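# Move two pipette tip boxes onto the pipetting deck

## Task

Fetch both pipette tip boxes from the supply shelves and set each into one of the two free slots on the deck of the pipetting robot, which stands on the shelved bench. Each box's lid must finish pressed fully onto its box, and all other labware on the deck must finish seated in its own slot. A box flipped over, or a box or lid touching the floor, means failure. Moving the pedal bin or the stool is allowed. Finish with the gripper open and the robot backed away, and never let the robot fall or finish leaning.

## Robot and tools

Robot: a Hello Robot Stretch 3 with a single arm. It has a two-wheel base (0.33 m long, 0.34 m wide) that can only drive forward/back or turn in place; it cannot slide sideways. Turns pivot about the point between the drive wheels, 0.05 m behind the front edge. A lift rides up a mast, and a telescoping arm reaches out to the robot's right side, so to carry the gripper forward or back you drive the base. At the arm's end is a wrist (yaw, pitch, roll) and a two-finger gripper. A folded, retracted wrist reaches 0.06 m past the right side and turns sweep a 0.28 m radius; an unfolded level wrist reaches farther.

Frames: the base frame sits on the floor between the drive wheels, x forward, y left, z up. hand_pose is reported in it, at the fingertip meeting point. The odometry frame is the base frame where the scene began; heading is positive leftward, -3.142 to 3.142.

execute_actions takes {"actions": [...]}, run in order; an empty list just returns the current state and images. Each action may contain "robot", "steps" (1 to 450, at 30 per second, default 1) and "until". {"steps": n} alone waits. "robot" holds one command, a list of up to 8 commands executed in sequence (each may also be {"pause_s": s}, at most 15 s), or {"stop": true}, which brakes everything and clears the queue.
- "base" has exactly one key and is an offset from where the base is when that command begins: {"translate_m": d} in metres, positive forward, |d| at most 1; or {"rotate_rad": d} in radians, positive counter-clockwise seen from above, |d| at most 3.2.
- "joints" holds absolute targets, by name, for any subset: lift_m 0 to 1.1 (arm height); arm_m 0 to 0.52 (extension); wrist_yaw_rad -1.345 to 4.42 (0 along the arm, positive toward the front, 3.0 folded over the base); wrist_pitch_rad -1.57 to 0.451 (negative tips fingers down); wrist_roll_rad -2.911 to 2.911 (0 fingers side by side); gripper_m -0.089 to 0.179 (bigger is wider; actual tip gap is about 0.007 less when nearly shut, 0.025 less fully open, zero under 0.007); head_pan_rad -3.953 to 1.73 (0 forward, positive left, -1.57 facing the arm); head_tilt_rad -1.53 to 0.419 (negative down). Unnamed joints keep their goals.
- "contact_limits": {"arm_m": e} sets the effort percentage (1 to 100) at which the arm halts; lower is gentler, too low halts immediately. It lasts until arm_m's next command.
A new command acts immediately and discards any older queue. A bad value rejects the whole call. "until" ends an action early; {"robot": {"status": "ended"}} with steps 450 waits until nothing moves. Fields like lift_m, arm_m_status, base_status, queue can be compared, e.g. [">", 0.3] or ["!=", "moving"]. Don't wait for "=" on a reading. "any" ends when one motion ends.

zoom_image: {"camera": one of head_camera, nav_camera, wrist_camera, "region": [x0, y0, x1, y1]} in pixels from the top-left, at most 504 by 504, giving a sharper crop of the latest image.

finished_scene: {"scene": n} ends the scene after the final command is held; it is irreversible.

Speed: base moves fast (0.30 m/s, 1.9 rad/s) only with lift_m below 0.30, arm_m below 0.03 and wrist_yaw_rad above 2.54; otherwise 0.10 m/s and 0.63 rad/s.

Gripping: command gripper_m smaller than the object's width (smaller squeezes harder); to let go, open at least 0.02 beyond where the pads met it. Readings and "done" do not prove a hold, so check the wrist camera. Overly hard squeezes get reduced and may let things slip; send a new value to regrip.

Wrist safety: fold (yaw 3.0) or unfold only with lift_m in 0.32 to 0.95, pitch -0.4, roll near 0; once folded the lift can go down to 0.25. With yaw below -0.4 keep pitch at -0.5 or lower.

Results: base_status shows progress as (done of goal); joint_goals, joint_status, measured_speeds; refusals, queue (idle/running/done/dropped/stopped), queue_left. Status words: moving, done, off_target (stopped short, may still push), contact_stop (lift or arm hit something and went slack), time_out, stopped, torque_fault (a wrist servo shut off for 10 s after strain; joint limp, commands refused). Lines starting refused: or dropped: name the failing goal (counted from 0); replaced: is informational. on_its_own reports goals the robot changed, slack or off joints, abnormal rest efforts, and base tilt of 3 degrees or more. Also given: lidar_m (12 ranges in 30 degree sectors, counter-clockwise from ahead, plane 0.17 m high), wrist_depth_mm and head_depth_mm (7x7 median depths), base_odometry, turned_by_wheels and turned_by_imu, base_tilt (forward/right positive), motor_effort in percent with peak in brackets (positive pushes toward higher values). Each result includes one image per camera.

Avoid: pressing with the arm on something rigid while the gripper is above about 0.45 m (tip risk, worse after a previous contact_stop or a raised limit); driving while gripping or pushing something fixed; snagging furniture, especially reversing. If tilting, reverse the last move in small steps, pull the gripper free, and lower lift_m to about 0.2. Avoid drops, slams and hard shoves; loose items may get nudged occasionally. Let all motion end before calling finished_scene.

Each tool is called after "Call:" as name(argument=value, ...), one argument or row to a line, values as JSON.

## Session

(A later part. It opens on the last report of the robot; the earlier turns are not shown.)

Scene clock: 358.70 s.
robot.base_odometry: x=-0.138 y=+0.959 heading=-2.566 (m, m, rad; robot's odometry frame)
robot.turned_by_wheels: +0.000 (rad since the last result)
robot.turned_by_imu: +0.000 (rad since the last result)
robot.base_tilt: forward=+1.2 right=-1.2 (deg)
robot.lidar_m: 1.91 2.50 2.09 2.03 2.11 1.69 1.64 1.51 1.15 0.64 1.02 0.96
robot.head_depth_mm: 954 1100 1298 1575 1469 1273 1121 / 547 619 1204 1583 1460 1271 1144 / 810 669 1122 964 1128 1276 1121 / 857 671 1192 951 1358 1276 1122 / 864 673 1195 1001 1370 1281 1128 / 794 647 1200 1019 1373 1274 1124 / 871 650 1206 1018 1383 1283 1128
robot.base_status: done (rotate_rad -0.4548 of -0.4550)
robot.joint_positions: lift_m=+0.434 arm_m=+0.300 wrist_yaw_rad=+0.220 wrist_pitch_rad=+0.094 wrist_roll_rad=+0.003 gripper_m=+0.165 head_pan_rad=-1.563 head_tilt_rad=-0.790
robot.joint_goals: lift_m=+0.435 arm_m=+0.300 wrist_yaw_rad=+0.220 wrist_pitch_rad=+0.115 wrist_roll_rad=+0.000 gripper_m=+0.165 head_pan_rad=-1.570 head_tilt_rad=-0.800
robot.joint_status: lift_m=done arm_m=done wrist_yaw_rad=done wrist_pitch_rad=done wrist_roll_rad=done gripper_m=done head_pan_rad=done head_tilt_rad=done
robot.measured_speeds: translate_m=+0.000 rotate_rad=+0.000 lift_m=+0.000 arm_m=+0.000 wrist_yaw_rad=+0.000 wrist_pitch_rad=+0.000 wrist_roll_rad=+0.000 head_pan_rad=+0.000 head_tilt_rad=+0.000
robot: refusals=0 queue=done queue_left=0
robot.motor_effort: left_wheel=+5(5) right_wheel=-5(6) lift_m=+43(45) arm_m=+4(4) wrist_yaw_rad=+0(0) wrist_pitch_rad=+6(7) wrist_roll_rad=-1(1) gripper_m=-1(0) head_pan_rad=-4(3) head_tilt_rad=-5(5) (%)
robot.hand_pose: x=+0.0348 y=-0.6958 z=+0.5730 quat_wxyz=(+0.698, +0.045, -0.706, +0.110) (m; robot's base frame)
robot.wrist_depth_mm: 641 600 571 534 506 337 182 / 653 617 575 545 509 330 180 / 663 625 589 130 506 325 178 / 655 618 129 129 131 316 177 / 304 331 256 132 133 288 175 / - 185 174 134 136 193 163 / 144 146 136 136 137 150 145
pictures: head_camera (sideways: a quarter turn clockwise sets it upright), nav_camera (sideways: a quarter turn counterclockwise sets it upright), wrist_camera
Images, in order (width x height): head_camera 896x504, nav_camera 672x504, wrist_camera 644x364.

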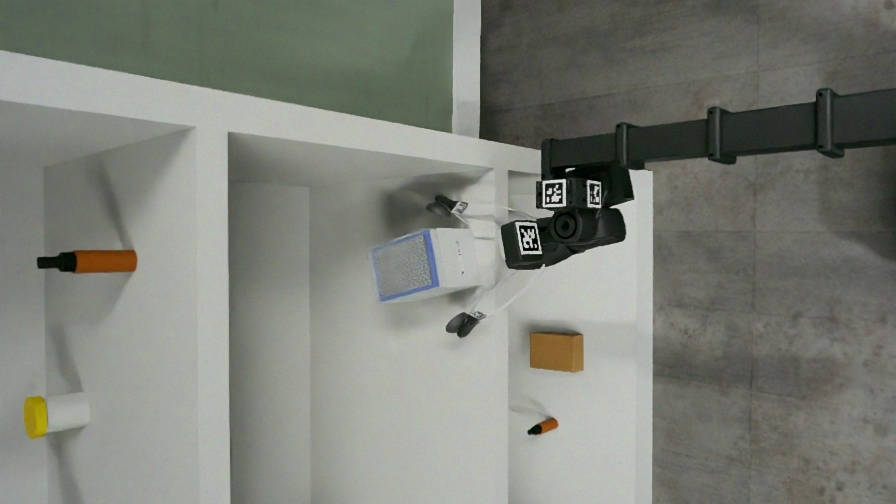

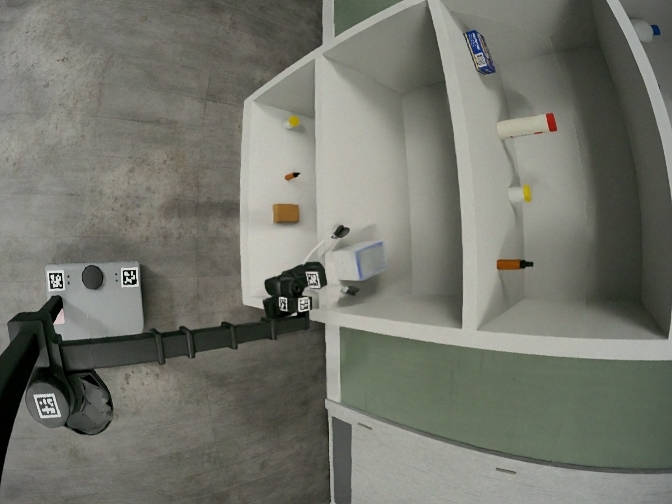

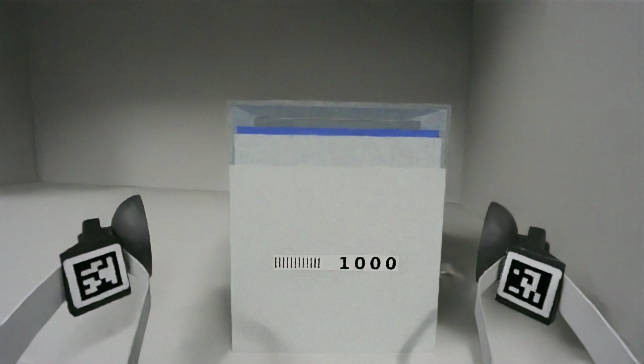

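Call:
execute_actions(
  actions=[
    {"robot":[{"base":{"translate_m":-0.011},"joints":{"arm_m":0.307,"wrist_yaw_rad":0.24}},{"joints":{"gripper_m":0.04}},{"joints":{"lift_m":0.47,"wrist_pitch_rad":0.2}},{"pause_s":1}],"steps":450,"until":{"robot":{"status":"ended"}}},
  ],
)

Scene clock: 366.73 s.
robot.base_odometry: x=-0.129 y=+0.965 heading=-2.566 (m, m, rad; robot's odometry frame)
robot.turned_by_wheels: +0.000 (rad since the last result)
robot.turned_by_imu: +0.000 (rad since the last result)
robot.base_tilt: forward=+1.2 right=-1.2 (deg)
robot.lidar_m: 1.92 2.19 2.09 2.03 2.12 1.68 1.63 1.52 1.14 0.64 0.91 0.97
robot.head_depth_mm: 951 1095 1293 1564 1459 1269 1125 / 534 634 1236 1588 1471 1296 1139 / 810 669 1011 963 - 1265 1129 / 856 672 1194 920 1347 1272 1123 / 863 672 1192 989 1381 1276 1129 / 802 647 1203 1015 1383 1273 1130 / 868 648 1203 1014 1383 1276 1126
robot.base_status: done (translate_m -0.0110 of -0.0110)
robot.joint_positions: lift_m=+0.469 arm_m=+0.307 wrist_yaw_rad=+0.238 wrist_pitch_rad=+0.157 wrist_roll_rad=+0.003 gripper_m=+0.041 head_pan_rad=-1.563 head_tilt_rad=-0.790
robot.joint_goals: lift_m=+0.470 arm_m=+0.307 wrist_yaw_rad=+0.240 wrist_pitch_rad=+0.200 wrist_roll_rad=+0.000 gripper_m=+0.040 head_pan_rad=-1.570 head_tilt_rad=-0.800
robot.joint_status: lift_m=done arm_m=done wrist_yaw_rad=done wrist_pitch_rad=done wrist_roll_rad=done gripper_m=done head_pan_rad=done head_tilt_rad=done
robot.measured_speeds: translate_m=+0.000 rotate_rad=+0.000 lift_m=+0.000 arm_m=+0.000 wrist_yaw_rad=+0.000 wrist_pitch_rad=+0.000 wrist_roll_rad=+0.000 head_pan_rad=+0.000 head_tilt_rad=+0.000
robot: refusals=0 queue=done queue_left=0
robot.motor_effort: left_wheel=+4(6) right_wheel=-4(10) lift_m=+46(45) arm_m=+4(5) wrist_yaw_rad=+2(3) wrist_pitch_rad=+13(13) wrist_roll_rad=-2(1) gripper_m=-19(93) head_pan_rad=-4(3) head_tilt_rad=-5(6) (%)
robot.hand_pose: x=+0.0392 y=-0.7012 z=+0.6243 quat_wxyz=(+0.693, +0.029, -0.707, +0.139) (m; robot's base frame)
robot.wrist_depth_mm: 655 623 581 547 517 320 170 / 677 629 577 552 514 315 169 / 671 632 593 545 519 312 168 / 676 643 147 144 510 307 167 / 572 589 137 138 138 303 165 / 334 335 131 131 132 254 165 / 249 236 125 126 129 232 163
pictures: head_camera (sideways: a quarter turn clockwise sets it upright), nav_camera (sideways: a quarter turn counterclockwise sets it upright), wrist_camera
Images, in order (width x height): head_camera 896x504, nav_camera 672x504, wrist_camera 644x364.

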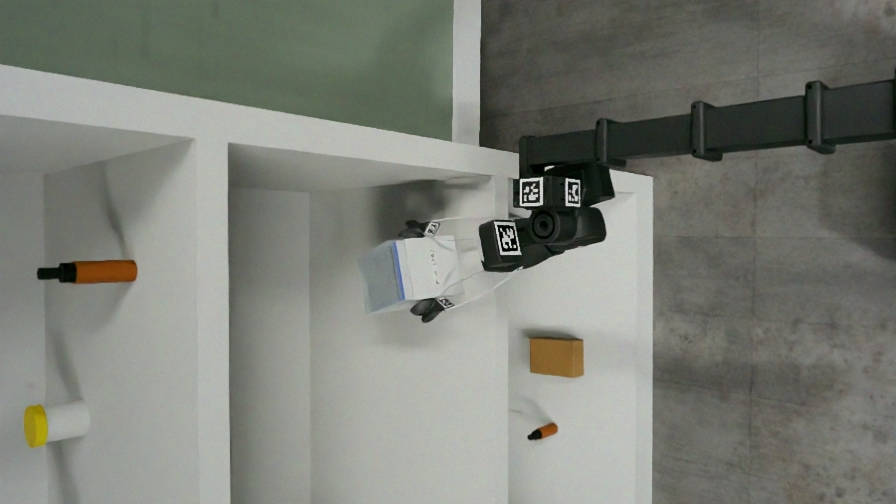

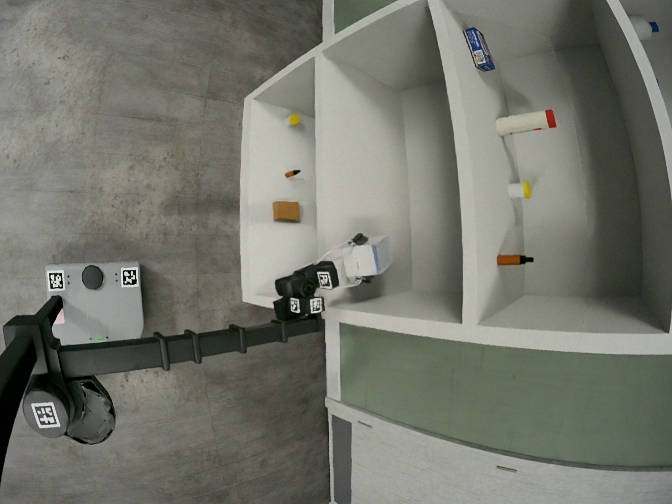

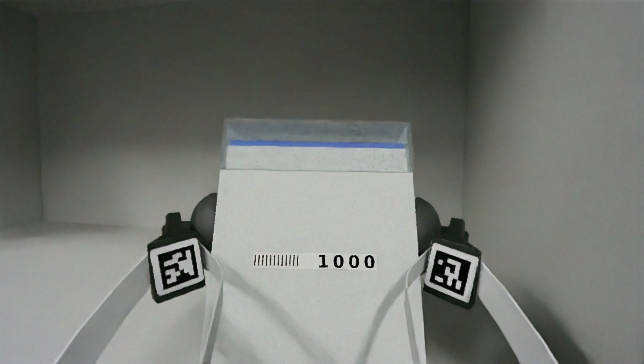

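Call:
execute_actions(
  actions=[
    {"robot":[{"joints":{"arm_m":0.28}},{"joints":{"lift_m":0.435,"wrist_pitch_rad":0.115}},{"joints":{"gripper_m":0.15}},{"joints":{"wrist_pitch_rad":0.32}},{"joints":{"lift_m":0.39,"arm_m":0.287}}],"steps":450,"until":{"robot":{"status":"ended"}}},
  ],
)

Scene clock: 381.70 s.
robot.base_odometry: x=-0.129 y=+0.965 heading=-2.566 (m, m, rad; robot's odometry frame)
robot.turned_by_wheels: +0.000 (rad since the last result)
robot.turned_by_imu: +0.000 (rad since the last result)
robot.base_tilt: forward=+1.1 right=-1.2 (deg)
robot.lidar_m: 1.92 2.19 2.09 2.03 2.12 1.68 1.63 1.52 1.14 0.64 0.91 0.97
robot.head_depth_mm: 952 1094 1298 1576 1467 1262 1122 / 535 634 1240 1588 1465 1271 1133 / 811 669 1015 965 1317 1283 1123 / 858 670 1198 963 1355 1277 1123 / 861 672 1199 979 1390 1277 1130 / 799 647 1197 1014 1385 1271 1128 / 869 649 1207 1016 1386 1277 1125
robot.base_status: done (translate_m -0.0110 of -0.0110)
robot.joint_positions: lift_m=+0.391 arm_m=+0.287 wrist_yaw_rad=+0.239 wrist_pitch_rad=+0.298 wrist_roll_rad=+0.003 gripper_m=+0.150 head_pan_rad=-1.563 head_tilt_rad=-0.790
robot.joint_goals: lift_m=+0.390 arm_m=+0.287 wrist_yaw_rad=+0.240 wrist_pitch_rad=+0.320 wrist_roll_rad=+0.000 gripper_m=+0.150 head_pan_rad=-1.570 head_tilt_rad=-0.800
robot.joint_status: lift_m=done arm_m=done wrist_yaw_rad=done wrist_pitch_rad=done wrist_roll_rad=done gripper_m=done head_pan_rad=done head_tilt_rad=done
robot.measured_speeds: translate_m=+0.000 rotate_rad=+0.000 lift_m=+0.000 arm_m=+0.000 wrist_yaw_rad=+0.000 wrist_pitch_rad=+0.000 wrist_roll_rad=+0.000 head_pan_rad=+0.000 head_tilt_rad=+0.000
robot: refusals=0 queue=done queue_left=0
robot.motor_effort: left_wheel=+4(4) right_wheel=-4(5) lift_m=+14(47) arm_m=+4(4) wrist_yaw_rad=+1(2) wrist_pitch_rad=+7(13) wrist_roll_rad=-1(2) gripper_m=+0(81) head_pan_rad=-4(4) head_tilt_rad=-6(5) (%)
robot.hand_pose: x=+0.0384 y=-0.6764 z=+0.5817 quat_wxyz=(+0.681, -0.020, -0.707, +0.188) (m; robot's base frame)
robot.wrist_depth_mm: 661 651 644 599 569 298 163 / 711 699 655 614 569 302 163 / 708 685 635 588 557 301 164 / 705 671 138 138 535 302 163 / 679 658 136 136 137 243 164 / 297 233 134 134 136 - 164 / 150 157 132 132 134 164 145
pictures: head_camera (sideways: a quarter turn clockwise sets it upright), nav_camera (sideways: a quarter turn counterclockwise sets it upright), wrist_camera
Images, in order (width x height): head_camera 896x504, nav_camera 672x504, wrist_camera 644x364.

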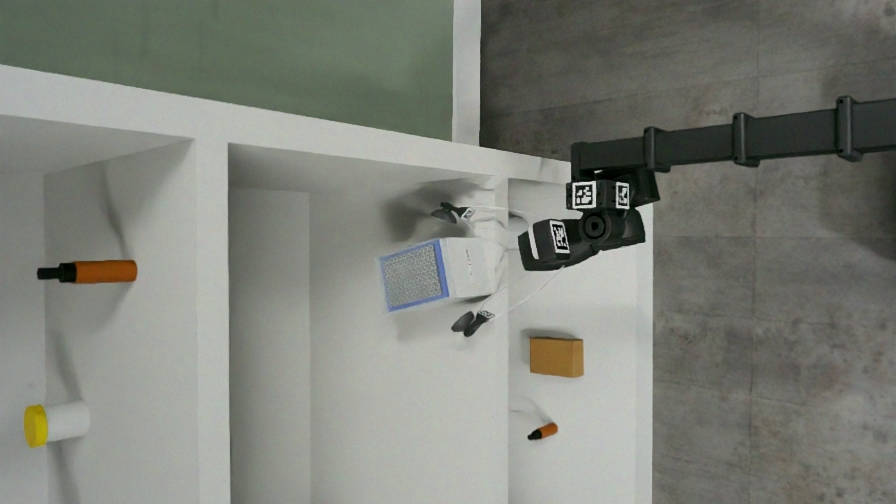

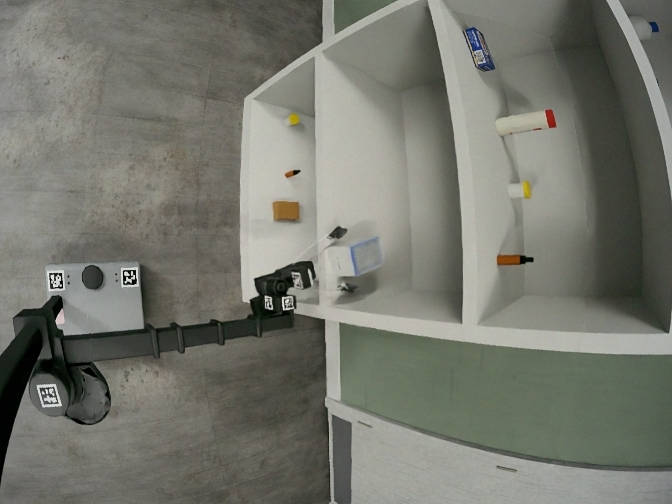

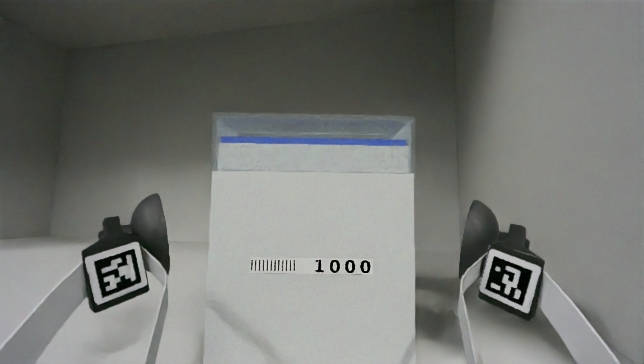

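Call:
execute_actions(
  actions=[
    {"robot":[{"base":{"translate_m":0.003},"joints":{"arm_m":0.294,"lift_m":0.394}},{"joints":{"gripper_m":0.036}},{"pause_s":0.5},{"joints":{"lift_m":0.405}},{"joints":{"lift_m":0.43}},{"pause_s":1}],"steps":450,"until":{"robot":{"status":"ended"}}},
  ],
)

Scene clock: 392.10 s.
robot.base_odometry: x=-0.131 y=+0.963 heading=-2.566 (m, m, rad; robot's odometry frame)
robot.turned_by_wheels: +0.000 (rad since the last result)
robot.turned_by_imu: +0.000 (rad since the last result)
robot.base_tilt: forward=+1.2 right=-1.2 (deg)
robot.lidar_m: 1.91 2.19 2.10 2.03 2.12 1.68 1.63 1.51 1.14 0.64 1.03 0.97
robot.head_depth_mm: 953 1102 1296 1578 1459 1276 1119 / 542 618 1237 1573 1461 1281 1138 / 812 668 1044 962 1360 1272 1123 / 857 671 1193 931 1337 1276 1132 / 862 672 1198 987 1376 1279 1128 / 798 645 1199 1013 1388 1277 1126 / 868 649 1201 1015 1385 1275 1123
robot.base_status: done (translate_m +0.0030 of +0.0030)
robot.joint_positions: lift_m=+0.429 arm_m=+0.294 wrist_yaw_rad=+0.239 wrist_pitch_rad=+0.284 wrist_roll_rad=+0.003 gripper_m=+0.037 head_pan_rad=-1.563 head_tilt_rad=-0.790
robot.joint_goals: lift_m=+0.430 arm_m=+0.294 wrist_yaw_rad=+0.240 wrist_pitch_rad=+0.320 wrist_roll_rad=+0.000 gripper_m=+0.036 head_pan_rad=-1.570 head_tilt_rad=-0.800
robot.joint_status: lift_m=done arm_m=done wrist_yaw_rad=done wrist_pitch_rad=done wrist_roll_rad=done gripper_m=done head_pan_rad=done head_tilt_rad=done
robot.measured_speeds: translate_m=+0.000 rotate_rad=+0.000 lift_m=+0.000 arm_m=+0.000 wrist_yaw_rad=+0.000 wrist_pitch_rad=+0.000 wrist_roll_rad=+0.000 head_pan_rad=+0.000 head_tilt_rad=+0.000
robot: refusals=0 queue=done queue_left=0
robot.motor_effort: left_wheel=+5(10) right_wheel=-5(5) lift_m=+46(47) arm_m=+4(5) wrist_yaw_rad=+1(1) wrist_pitch_rad=+11(11) wrist_roll_rad=-1(2) gripper_m=-19(94) head_pan_rad=-4(4) head_tilt_rad=-5(5) (%)
robot.hand_pose: x=+0.0386 y=-0.6841 z=+0.6168 quat_wxyz=(+0.682, -0.015, -0.708, +0.183) (m; robot's base frame)
robot.wrist_depth_mm: 605 599 589 591 553 310 169 / 704 678 631 598 563 312 169 / 705 682 626 582 547 310 169 / 697 661 147 145 338 313 169 / 684 669 136 137 138 311 170 / 385 391 131 131 132 252 169 / 257 241 125 125 128 243 169
pictures: head_camera (sideways: a quarter turn clockwise sets it upright), nav_camera (sideways: a quarter turn counterclockwise sets it upright), wrist_camera
Images, in order (width x height): head_camera 896x504, nav_camera 672x504, wrist_camera 644x364.

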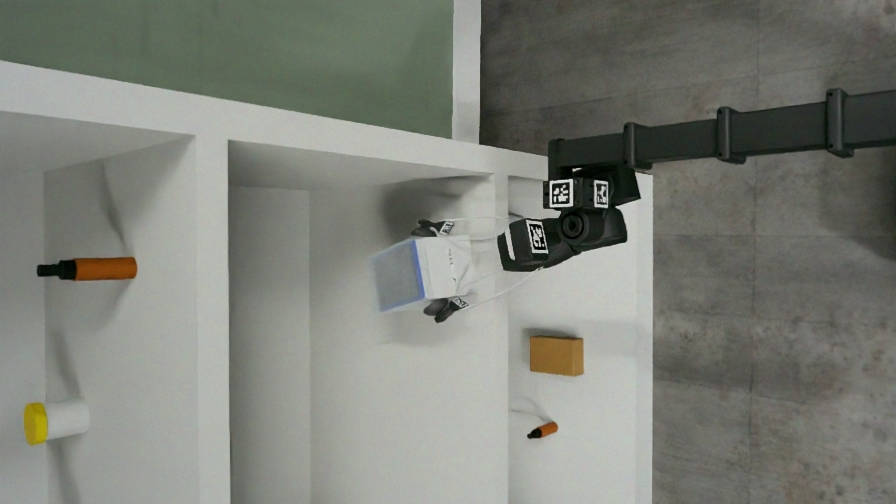

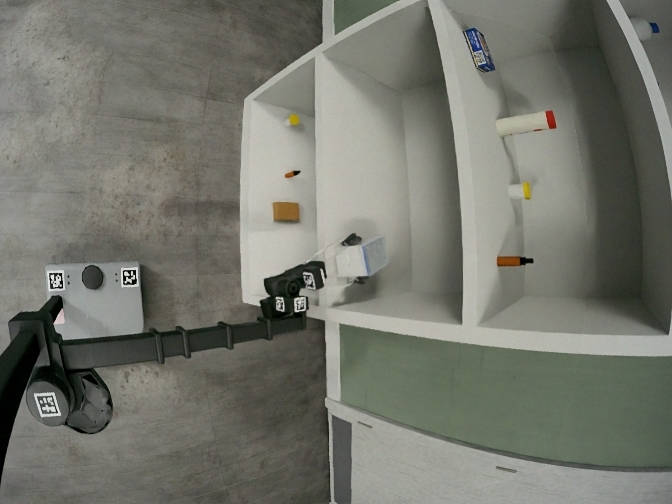

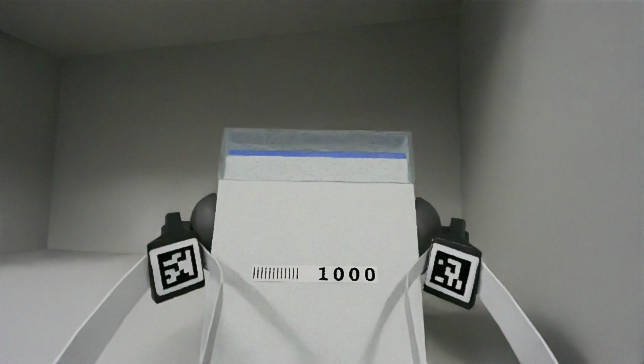

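Call:
execute_actions(
  actions=[
    {"robot":[{"joints":{"wrist_pitch_rad":0.38}},{"joints":{"wrist_pitch_rad":0.44}},{"joints":{"lift_m":0.46}},{"pause_s":1}],"steps":450,"until":{"robot":{"status":"ended"}}},
  ],
)

Scene clock: 402.53 s.
robot.base_odometry: x=-0.131 y=+0.963 heading=-2.566 (m, m, rad; robot's odometry frame)
robot.turned_by_wheels: +0.000 (rad since the last result)
robot.turned_by_imu: +0.000 (rad since the last result)
robot.base_tilt: forward=+1.2 right=-1.2 (deg)
robot.lidar_m: 1.92 2.19 2.10 2.03 2.12 1.68 1.63 1.51 1.14 0.64 1.03 0.97
robot.head_depth_mm: 950 1097 1296 1577 1458 1267 1117 / 542 618 1236 1582 1468 1276 1138 / 810 668 1041 963 1306 1270 1124 / 855 671 1193 887 1353 1273 1121 / 863 673 1196 990 1370 1281 1126 / 801 648 1202 1013 1384 1280 1125 / 870 649 1203 1016 1384 1281 1133
robot.base_status: done (translate_m +0.0030 of +0.0030)
robot.joint_positions: lift_m=+0.459 arm_m=+0.294 wrist_yaw_rad=+0.239 wrist_pitch_rad=+0.395 wrist_roll_rad=+0.003 gripper_m=+0.037 head_pan_rad=-1.563 head_tilt_rad=-0.790
robot.joint_goals: lift_m=+0.460 arm_m=+0.294 wrist_yaw_rad=+0.240 wrist_pitch_rad=+0.440 wrist_roll_rad=+0.000 gripper_m=+0.036 head_pan_rad=-1.570 head_tilt_rad=-0.800
robot.joint_status: lift_m=done arm_m=done wrist_yaw_rad=done wrist_pitch_rad=done wrist_roll_rad=done gripper_m=done head_pan_rad=done head_tilt_rad=done
robot.measured_speeds: translate_m=+0.000 rotate_rad=+0.000 lift_m=+0.000 arm_m=+0.000 wrist_yaw_rad=+0.000 wrist_pitch_rad=+0.000 wrist_roll_rad=+0.000 head_pan_rad=+0.000 head_tilt_rad=+0.000
robot: refusals=0 queue=done queue_left=0
robot.motor_effort: left_wheel=+5(5) right_wheel=-4(5) lift_m=+45(46) arm_m=+3(3) wrist_yaw_rad=+1(1) wrist_pitch_rad=+13(14) wrist_roll_rad=-1(1) gripper_m=-21(20) head_pan_rad=-3(4) head_tilt_rad=-5(5) (%)
robot.hand_pose: x=+0.0369 y=-0.6774 z=+0.6743 quat_wxyz=(+0.671, -0.054, -0.706, +0.220) (m; robot's base frame)
robot.wrist_depth_mm: 445 442 442 442 437 291 162 / 586 579 583 574 567 295 163 / 727 705 668 614 576 299 165 / 706 688 150 148 544 304 165 / 700 668 137 138 138 305 166 / 685 654 130 131 132 263 167 / 491 469 124 124 128 364 169
pictures: head_camera (sideways: a quarter turn clockwise sets it upright), nav_camera (sideways: a quarter turn counterclockwise sets it upright), wrist_camera
Images, in order (width x height): head_camera 896x504, nav_camera 672x504, wrist_camera 644x364.

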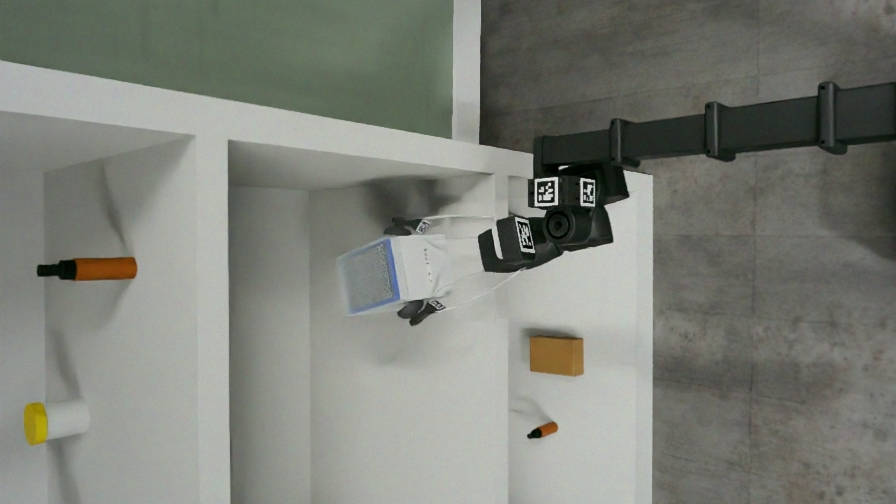

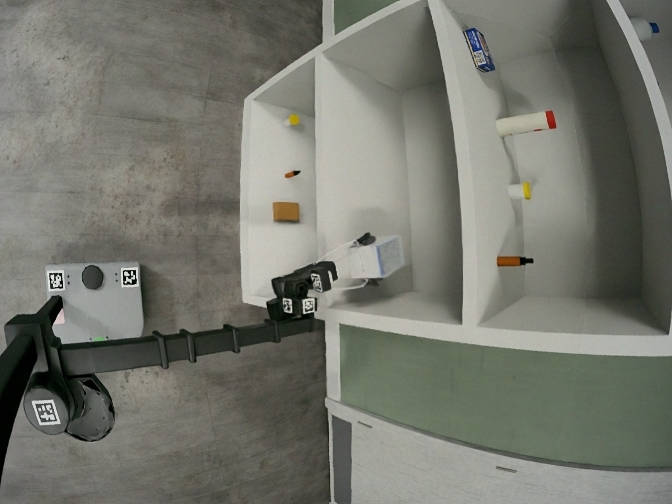

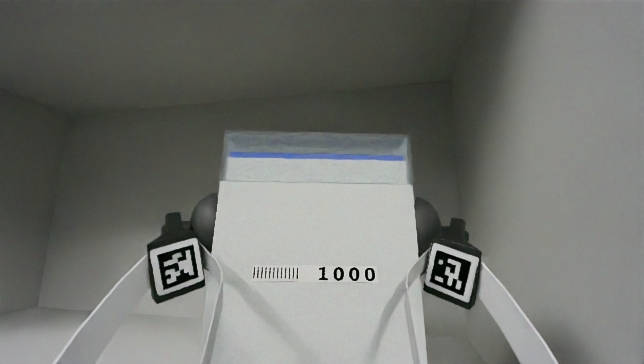

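Call:
execute_actions(
  actions=[
    {"robot":[{"joints":{"arm_m":0.0}},{"base":{"rotate_rad":0.658}},{"base":{"translate_m":0.7},"joints":{"lift_m":0.68,"head_tilt_rad":-0.75}}],"steps":450,"until":{"robot":{"status":"ended"}}},
  ],
)

Scene clock: 420.30 s.
robot.base_odometry: x=-0.363 y=+0.303 heading=-1.908 (m, m, rad; robot's odometry frame)
robot.turned_by_wheels: +0.658 (rad since the last result)
robot.turned_by_imu: +0.650 (rad since the last result)
robot.base_tilt: forward=+1.2 right=-1.2 (deg)
robot.lidar_m: 1.80 1.61 1.59 1.74 2.19 2.17 1.92 1.25 1.07 1.69 1.37 1.90
robot.head_depth_mm: 1400 1566 1772 1772 1507 1283 - / 1496 1680 1925 1791 1509 1295 - / 1609 1830 2056 1800 1497 1298 - / 1744 2003 2148 511 1438 - 1125 / 1892 2201 2208 511 1439 1296 1135 / 2054 2461 2223 1799 1511 1301 1139 / 2146 2386 2225 1806 1512 1295 1137
robot.base_status: done (translate_m +0.7000 of +0.7000)
robot.joint_positions: lift_m=+0.679 arm_m=+0.000 wrist_yaw_rad=+0.240 wrist_pitch_rad=+0.396 wrist_roll_rad=+0.003 gripper_m=+0.037 head_pan_rad=-1.563 head_tilt_rad=-0.754
robot.joint_goals: lift_m=+0.680 arm_m=+0.000 wrist_yaw_rad=+0.240 wrist_pitch_rad=+0.440 wrist_roll_rad=+0.000 gripper_m=+0.036 head_pan_rad=-1.570 head_tilt_rad=-0.750
robot.joint_status: lift_m=done arm_m=done wrist_yaw_rad=done wrist_pitch_rad=done wrist_roll_rad=done gripper_m=done head_pan_rad=done head_tilt_rad=done
robot.measured_speeds: translate_m=+0.000 rotate_rad=+0.000 lift_m=+0.000 arm_m=+0.000 wrist_yaw_rad=+0.000 wrist_pitch_rad=+0.000 wrist_roll_rad=+0.000 head_pan_rad=+0.000 head_tilt_rad=+0.000
robot: refusals=0 queue=done queue_left=0
robot.motor_effort: left_wheel=-5(11) right_wheel=+2(5) lift_m=+46(48) arm_m=-4(5) wrist_yaw_rad=+1(1) wrist_pitch_rad=+13(13) wrist_roll_rad=-1(1) gripper_m=-19(20) head_pan_rad=-3(4) head_tilt_rad=+2(8) (%)
robot.hand_pose: x=+0.0370 y=-0.3840 z=+0.8945 quat_wxyz=(+0.671, -0.054, -0.706, +0.221) (m; robot's base frame)
robot.wrist_depth_mm: - - - - - - - / - - - - - - - / - - - - - - - / - - 150 148 - - - / - - 137 138 139 - - / - - 130 131 132 - - / - - 124 125 128 - -
pictures: head_camera (sideways: a quarter turn clockwise sets it upright), nav_camera (sideways: a quarter turn counterclockwise sets it upright), wrist_camera
Images, in order (width x height): head_camera 896x504, nav_camera 672x504, wrist_camera 644x364.

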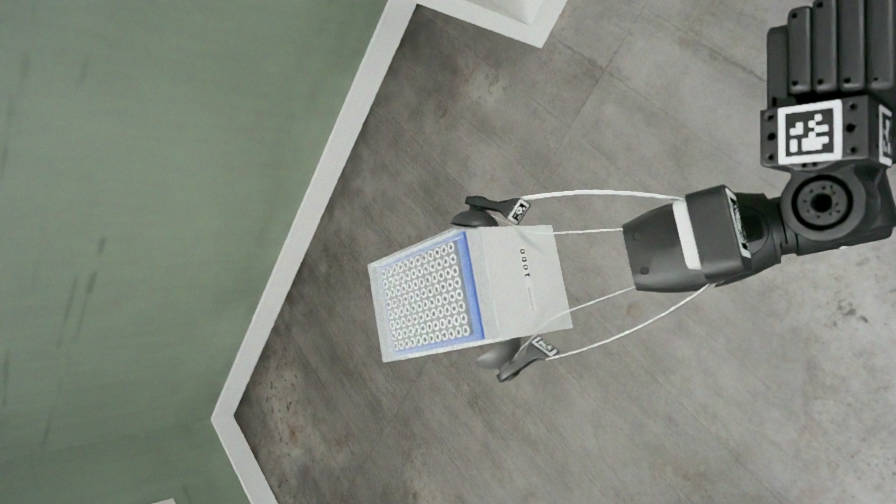

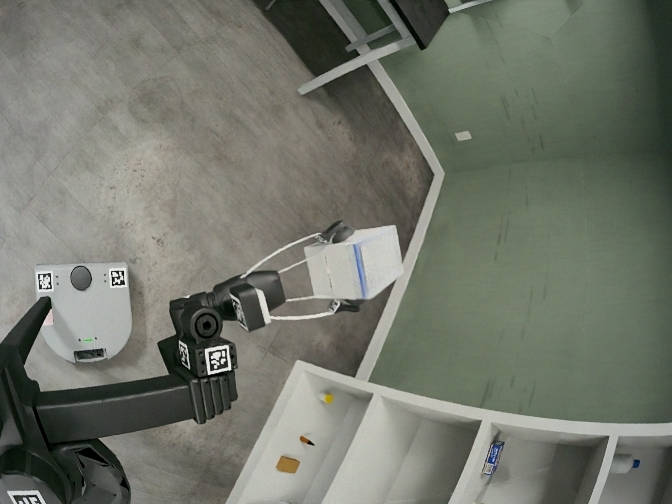

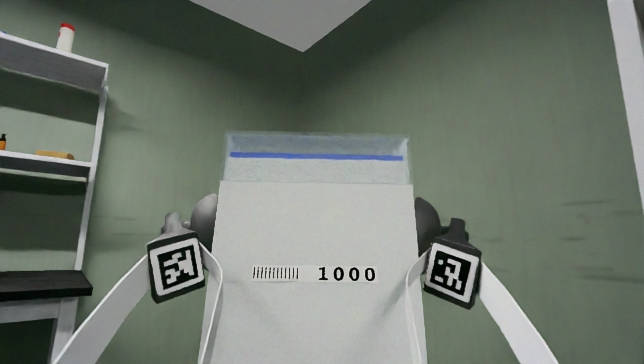

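Call:
execute_actions(
  actions=[
    {"robot":[{"base":{"translate_m":0.995},"joints":{"wrist_yaw_rad":-0.025}},{"base":{"rotate_rad":0.911}},{"joints":{"arm_m":0.12}}],"steps":450,"until":{"robot":{"status":"ended"}}},
    {"steps":450,"until":{"robot":{"status":"ended"}}},
  ],
)

Scene clock: 439.50 s.
robot.base_odometry: x=-0.692 y=-0.636 heading=-0.997 (m, m, rad; robot's odometry frame)
robot.turned_by_wheels: +0.911 (rad since the last result)
robot.turned_by_imu: +0.900 (rad since the last result)
robot.base_tilt: forward=+1.2 right=-1.2 (deg)
robot.lidar_m: 1.59 1.11 1.40 2.95 3.00 1.76 2.17 1.01 0.88 0.64 0.81 1.64
robot.head_depth_mm: 1124 1180 842 768 1497 1312 - / 1117 1179 806 772 1504 - 1133 / 1124 1182 856 742 - 1221 1129 / 1121 1183 886 754 1470 1271 1135 / 1128 1193 887 781 1498 1302 1135 / 1125 1095 888 801 1503 1306 1142 / 708 803 877 799 1510 1298 1134
robot.base_status: done (rotate_rad +0.9108 of +0.9110)
robot.joint_positions: lift_m=+0.679 arm_m=+0.120 wrist_yaw_rad=-0.025 wrist_pitch_rad=+0.396 wrist_roll_rad=+0.003 gripper_m=+0.037 head_pan_rad=-1.563 head_tilt_rad=-0.754
robot.joint_goals: lift_m=+0.680 arm_m=+0.120 wrist_yaw_rad=-0.025 wrist_pitch_rad=+0.440 wrist_roll_rad=+0.000 gripper_m=+0.036 head_pan_rad=-1.570 head_tilt_rad=-0.750
robot.joint_status: lift_m=done arm_m=done wrist_yaw_rad=done wrist_pitch_rad=done wrist_roll_rad=done gripper_m=done head_pan_rad=done head_tilt_rad=done
robot.measured_speeds: translate_m=+0.000 rotate_rad=+0.000 lift_m=+0.000 arm_m=+0.000 wrist_yaw_rad=+0.000 wrist_pitch_rad=+0.000 wrist_roll_rad=+0.000 head_pan_rad=+0.000 head_tilt_rad=+0.000
robot: refusals=0 queue=done queue_left=0
robot.motor_effort: left_wheel=-5(11) right_wheel=+2(7) lift_m=+44(45) arm_m=+4(4) wrist_yaw_rad=+0(3) wrist_pitch_rad=+12(13) wrist_roll_rad=-1(1) gripper_m=-20(19) head_pan_rad=-4(4) head_tilt_rad=+2(1) (%)
robot.hand_pose: x=-0.0274 y=-0.5103 z=+0.8945 quat_wxyz=(+0.694, -0.147, -0.692, +0.130) (m; robot's base frame)
robot.wrist_depth_mm: 422 536 - - - - - / 409 518 586 585 594 591 - / 408 502 892 886 875 860 792 / 489 492 150 147 - - - / 471 478 137 138 139 - 980 / 455 467 131 131 131 - 902 / 423 408 124 125 128 280 351
pictures: head_camera (sideways: a quarter turn clockwise sets it upright), nav_camera (sideways: a quarter turn counterclockwise sets it upright), wrist_camera
Images, in order (width x height): head_camera 896x504, nav_camera 672x504, wrist_camera 644x364.

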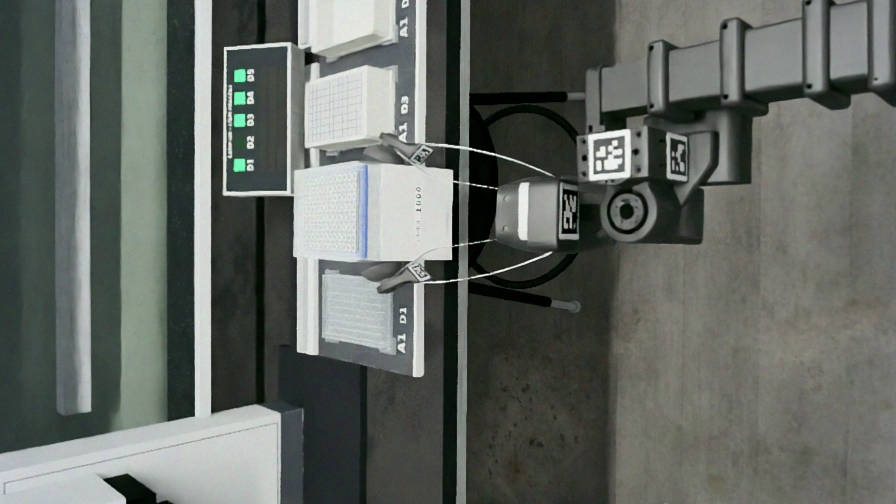

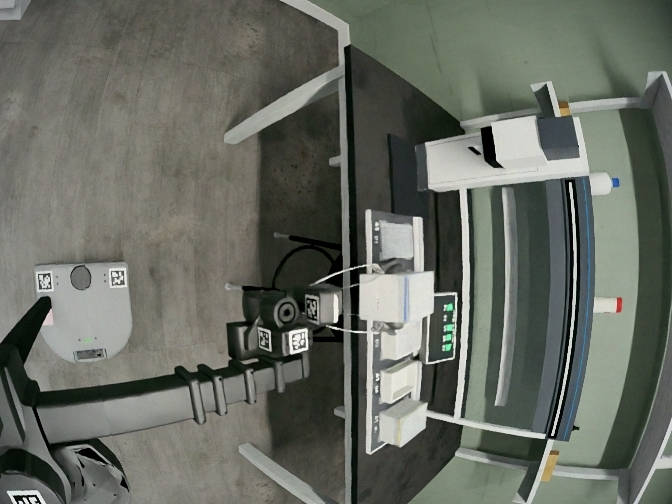

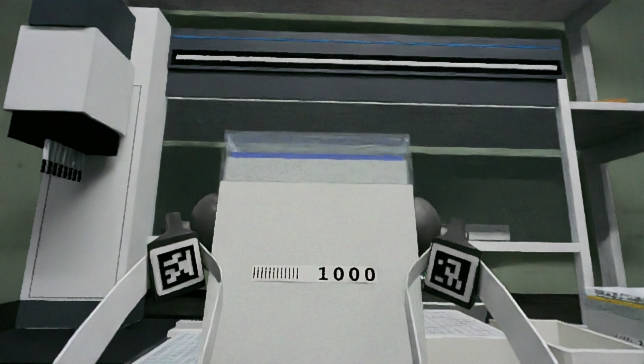

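Call:
execute_actions(
  actions=[
    {"robot":[{"base":{"translate_m":-0.0105},"joints":{"arm_m":0.262,"lift_m":0.672}},{"joints":{"wrist_pitch_rad":0.37}},{"joints":{"wrist_pitch_rad":0.32}}],"steps":450,"until":{"robot":{"status":"ended"}}},
  ],
)

Call:
zoom_image(
  camera="head_camera",
  region=[240,110,460,330],
)

Scene clock: 452.67 s.
robot.base_odometry: x=-0.698 y=-0.628 heading=-0.997 (m, m, rad; robot's odometry frame)
robot.turned_by_wheels: +0.000 (rad since the last result)
robot.turned_by_imu: +0.000 (rad since the last result)
robot.base_tilt: forward=+1.1 right=-1.2 (deg)
robot.lidar_m: 1.60 1.12 1.42 2.95 2.97 1.75 2.15 1.01 0.88 0.64 0.82 1.66
robot.head_depth_mm: 1121 1176 842 767 1501 1290 - / 1119 1181 808 753 - 1271 1137 / 1123 1184 786 768 1407 1290 1135 / 1122 1184 734 778 1466 1292 1135 / 1127 1187 886 780 1500 1301 1137 / 1129 1191 886 799 1509 1298 1137 / 726 807 876 804 1504 1295 1137
robot.base_status: done (translate_m -0.0105 of -0.0105)
robot.joint_positions: lift_m=+0.673 arm_m=+0.262 wrist_yaw_rad=-0.025 wrist_pitch_rad=+0.285 wrist_roll_rad=+0.003 gripper_m=+0.037 head_pan_rad=-1.563 head_tilt_rad=-0.754
robot.joint_goals: lift_m=+0.672 arm_m=+0.262 wrist_yaw_rad=-0.025 wrist_pitch_rad=+0.320 wrist_roll_rad=+0.000 gripper_m=+0.036 head_pan_rad=-1.570 head_tilt_rad=-0.750
robot.joint_status: lift_m=done arm_m=done wrist_yaw_rad=done wrist_pitch_rad=done wrist_roll_rad=done gripper_m=done head_pan_rad=done head_tilt_rad=done
robot.measured_speeds: translate_m=+0.000 rotate_rad=+0.000 lift_m=+0.000 arm_m=+0.000 wrist_yaw_rad=+0.000 wrist_pitch_rad=+0.000 wrist_roll_rad=+0.000 head_pan_rad=+0.000 head_tilt_rad=+0.000
robot: refusals=0 queue=done queue_left=0
robot.motor_effort: left_wheel=-5(12) right_wheel=+3(6) lift_m=+17(45) arm_m=+3(5) wrist_yaw_rad=+0(0) wrist_pitch_rad=+11(14) wrist_roll_rad=-1(1) gripper_m=-20(20) head_pan_rad=-4(4) head_tilt_rad=+1(2) (%)
robot.hand_pose: x=-0.0277 y=-0.6592 z=+0.8601 quat_wxyz=(+0.701, -0.109, -0.699, +0.091) (m; robot's base frame)
robot.wrist_depth_mm: 346 589 590 584 612 606 604 / 342 866 834 826 808 805 790 / 342 855 875 876 894 895 899 / 341 842 150 147 388 882 892 / 342 834 137 138 139 865 868 / 331 453 130 131 132 301 503 / 267 248 124 125 128 166 155
pictures: head_camera (sideways: a quarter turn clockwise sets it upright), nav_camera (sideways: a quarter turn counterclockwise sets it upright), wrist_camera
Images, in order (width x height): head_camera 896x504, nav_camera 672x504, wrist_camera 644x364.

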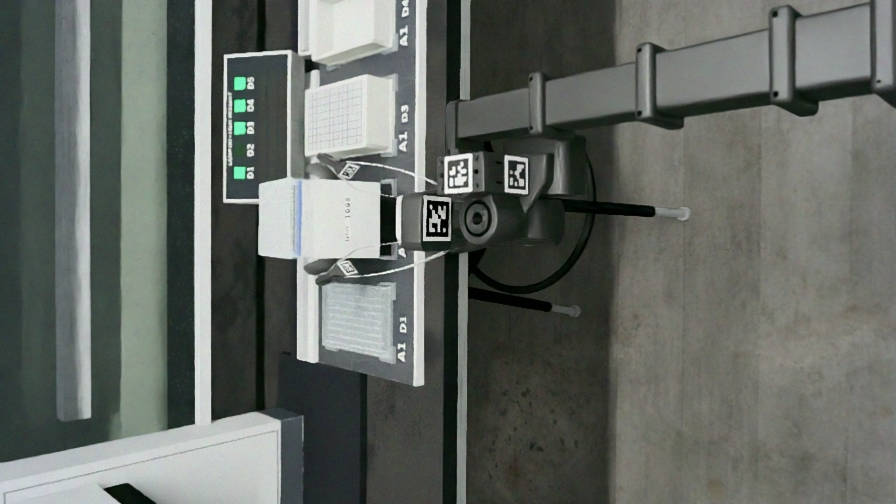

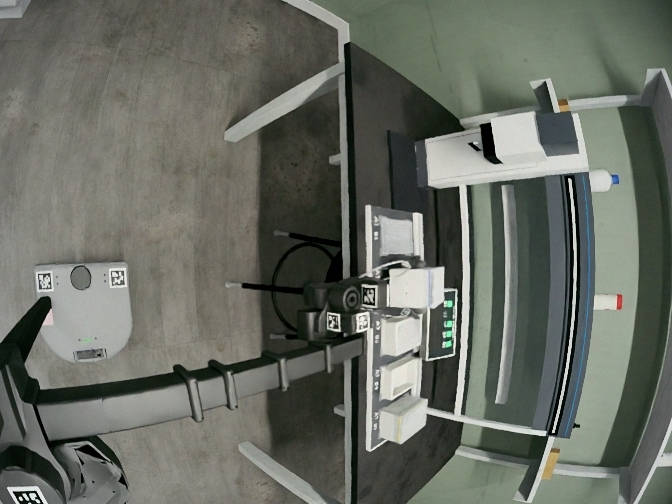

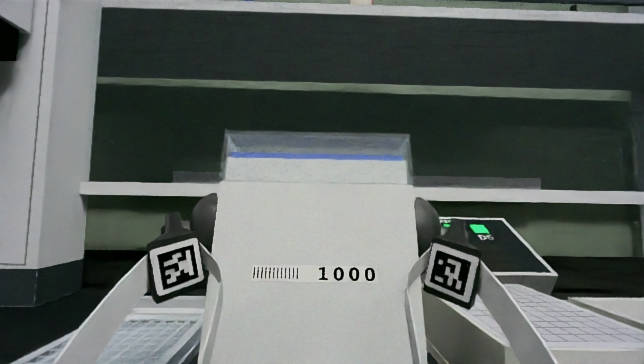

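Region (240, 110, 460, 330) of head_camera's 896x504 image, scaled by 2.291, with more detail than that image has.

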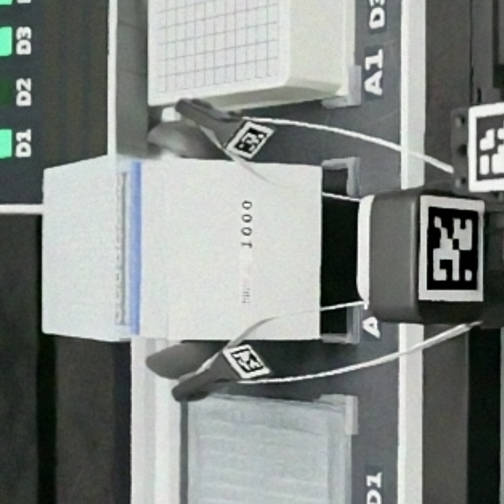

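Call:
execute_actions(
  actions=[
    {"robot":[{"base":{"translate_m":-0.003}},{"joints":{"wrist_pitch_rad":0.26}},{"joints":{"wrist_pitch_rad":0.21}}],"steps":450,"until":{"robot":{"status":"ended"}}},
    {"steps":8},
  ],
)

Call:
zoom_image(
  camera="head_camera",
  region=[240,130,440,310],
)

Scene clock: 458.83 s.
robot.base_odometry: x=-0.699 y=-0.625 heading=-0.997 (m, m, rad; robot's odometry frame)
robot.turned_by_wheels: +0.000 (rad since the last result)
robot.turned_by_imu: +0.000 (rad since the last result)
robot.base_tilt: forward=+1.2 right=-1.2 (deg)
robot.lidar_m: 1.60 1.12 1.43 2.95 2.97 1.75 2.15 1.00 0.87 0.64 0.82 1.65
robot.head_depth_mm: 1121 1173 843 769 1498 1291 - / 1121 1180 824 754 - 1270 1134 / 1124 1182 783 769 1405 1297 1143 / 1128 1189 743 781 1475 1290 1135 / 1123 1188 886 781 1474 1298 1141 / 1133 1193 889 799 1511 1301 1136 / 727 815 875 802 1515 1297 1141
robot.base_status: done (translate_m -0.0030 of -0.0030)
robot.joint_positions: lift_m=+0.673 arm_m=+0.262 wrist_yaw_rad=-0.025 wrist_pitch_rad=+0.246 wrist_roll_rad=+0.002 gripper_m=+0.037 head_pan_rad=-1.563 head_tilt_rad=-0.754
robot.joint_goals: lift_m=+0.672 arm_m=+0.262 wrist_yaw_rad=-0.025 wrist_pitch_rad=+0.210 wrist_roll_rad=+0.000 gripper_m=+0.036 head_pan_rad=-1.570 head_tilt_rad=-0.750
robot.joint_status: lift_m=done arm_m=done wrist_yaw_rad=done wrist_pitch_rad=done wrist_roll_rad=done gripper_m=done head_pan_rad=done head_tilt_rad=done
robot.measured_speeds: translate_m=+0.000 rotate_rad=+0.000 lift_m=+0.000 arm_m=+0.000 wrist_yaw_rad=+0.000 wrist_pitch_rad=+0.000 wrist_roll_rad=+0.000 head_pan_rad=+0.000 head_tilt_rad=+0.000
robot: refusals=0 queue=done queue_left=0
robot.motor_effort: left_wheel=-5(11) right_wheel=+1(3) lift_m=+17(17) arm_m=+3(4) wrist_yaw_rad=+1(1) wrist_pitch_rad=-12(10) wrist_roll_rad=-2(1) gripper_m=-20(20) head_pan_rad=-4(4) head_tilt_rad=+1(2) (%)
robot.hand_pose: x=-0.0278 y=-0.6609 z=+0.8504 quat_wxyz=(+0.702, -0.095, -0.701, +0.078) (m; robot's base frame)
robot.wrist_depth_mm: 342 639 637 622 620 613 606 / 341 857 858 867 876 891 895 / 341 850 856 867 885 879 889 / 345 834 147 143 270 868 883 / 345 845 136 137 137 353 893 / 324 300 131 131 132 218 260 / 239 224 125 126 128 160 142
pictures: head_camera (sideways: a quarter turn clockwise sets it upright), nav_camera (sideways: a quarter turn counterclockwise sets it upright), wrist_camera
Images, in order (width x height): head_camera 896x504, nav_camera 672x504, wrist_camera 644x364.

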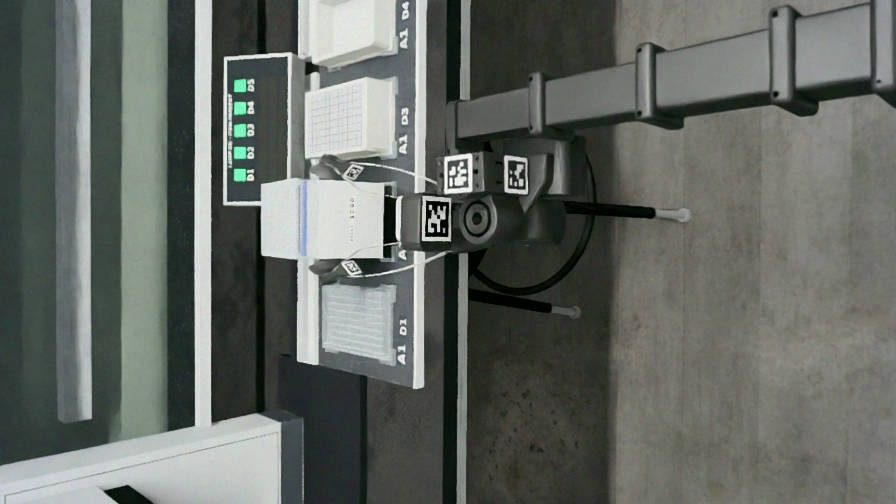

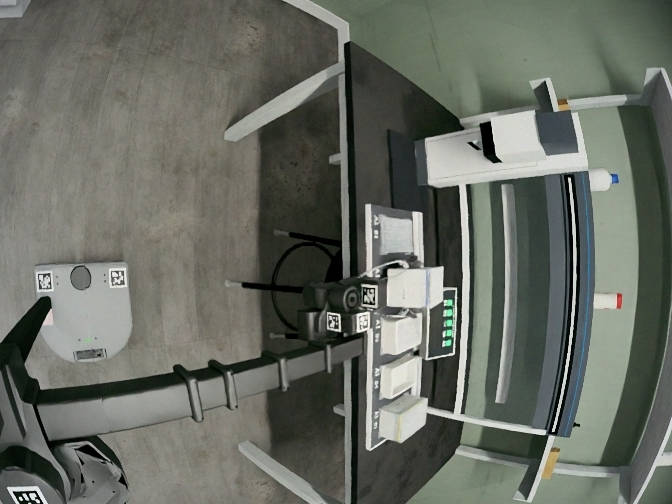

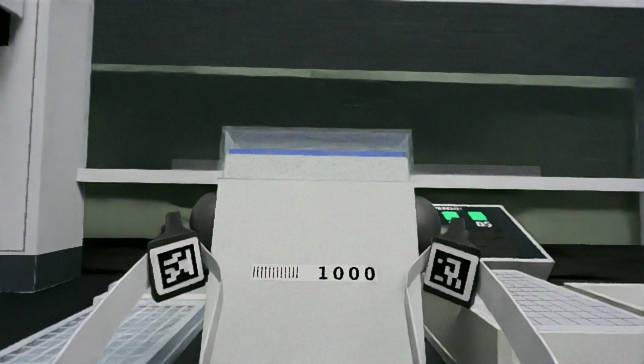

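Region (240, 130, 440, 310) of head_camera's 896x504 image, scaled by 2.520, with more detail than that image has; it fills the top 454 rows of this view, and the rest is white.

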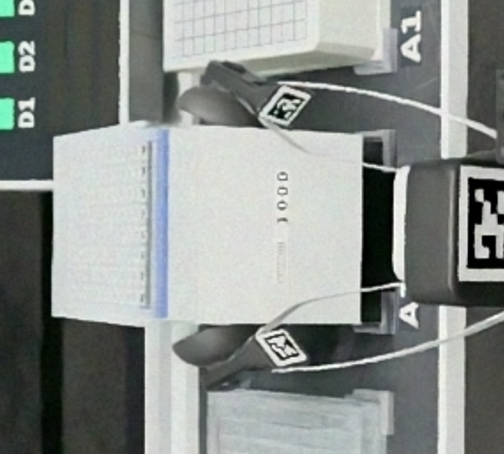

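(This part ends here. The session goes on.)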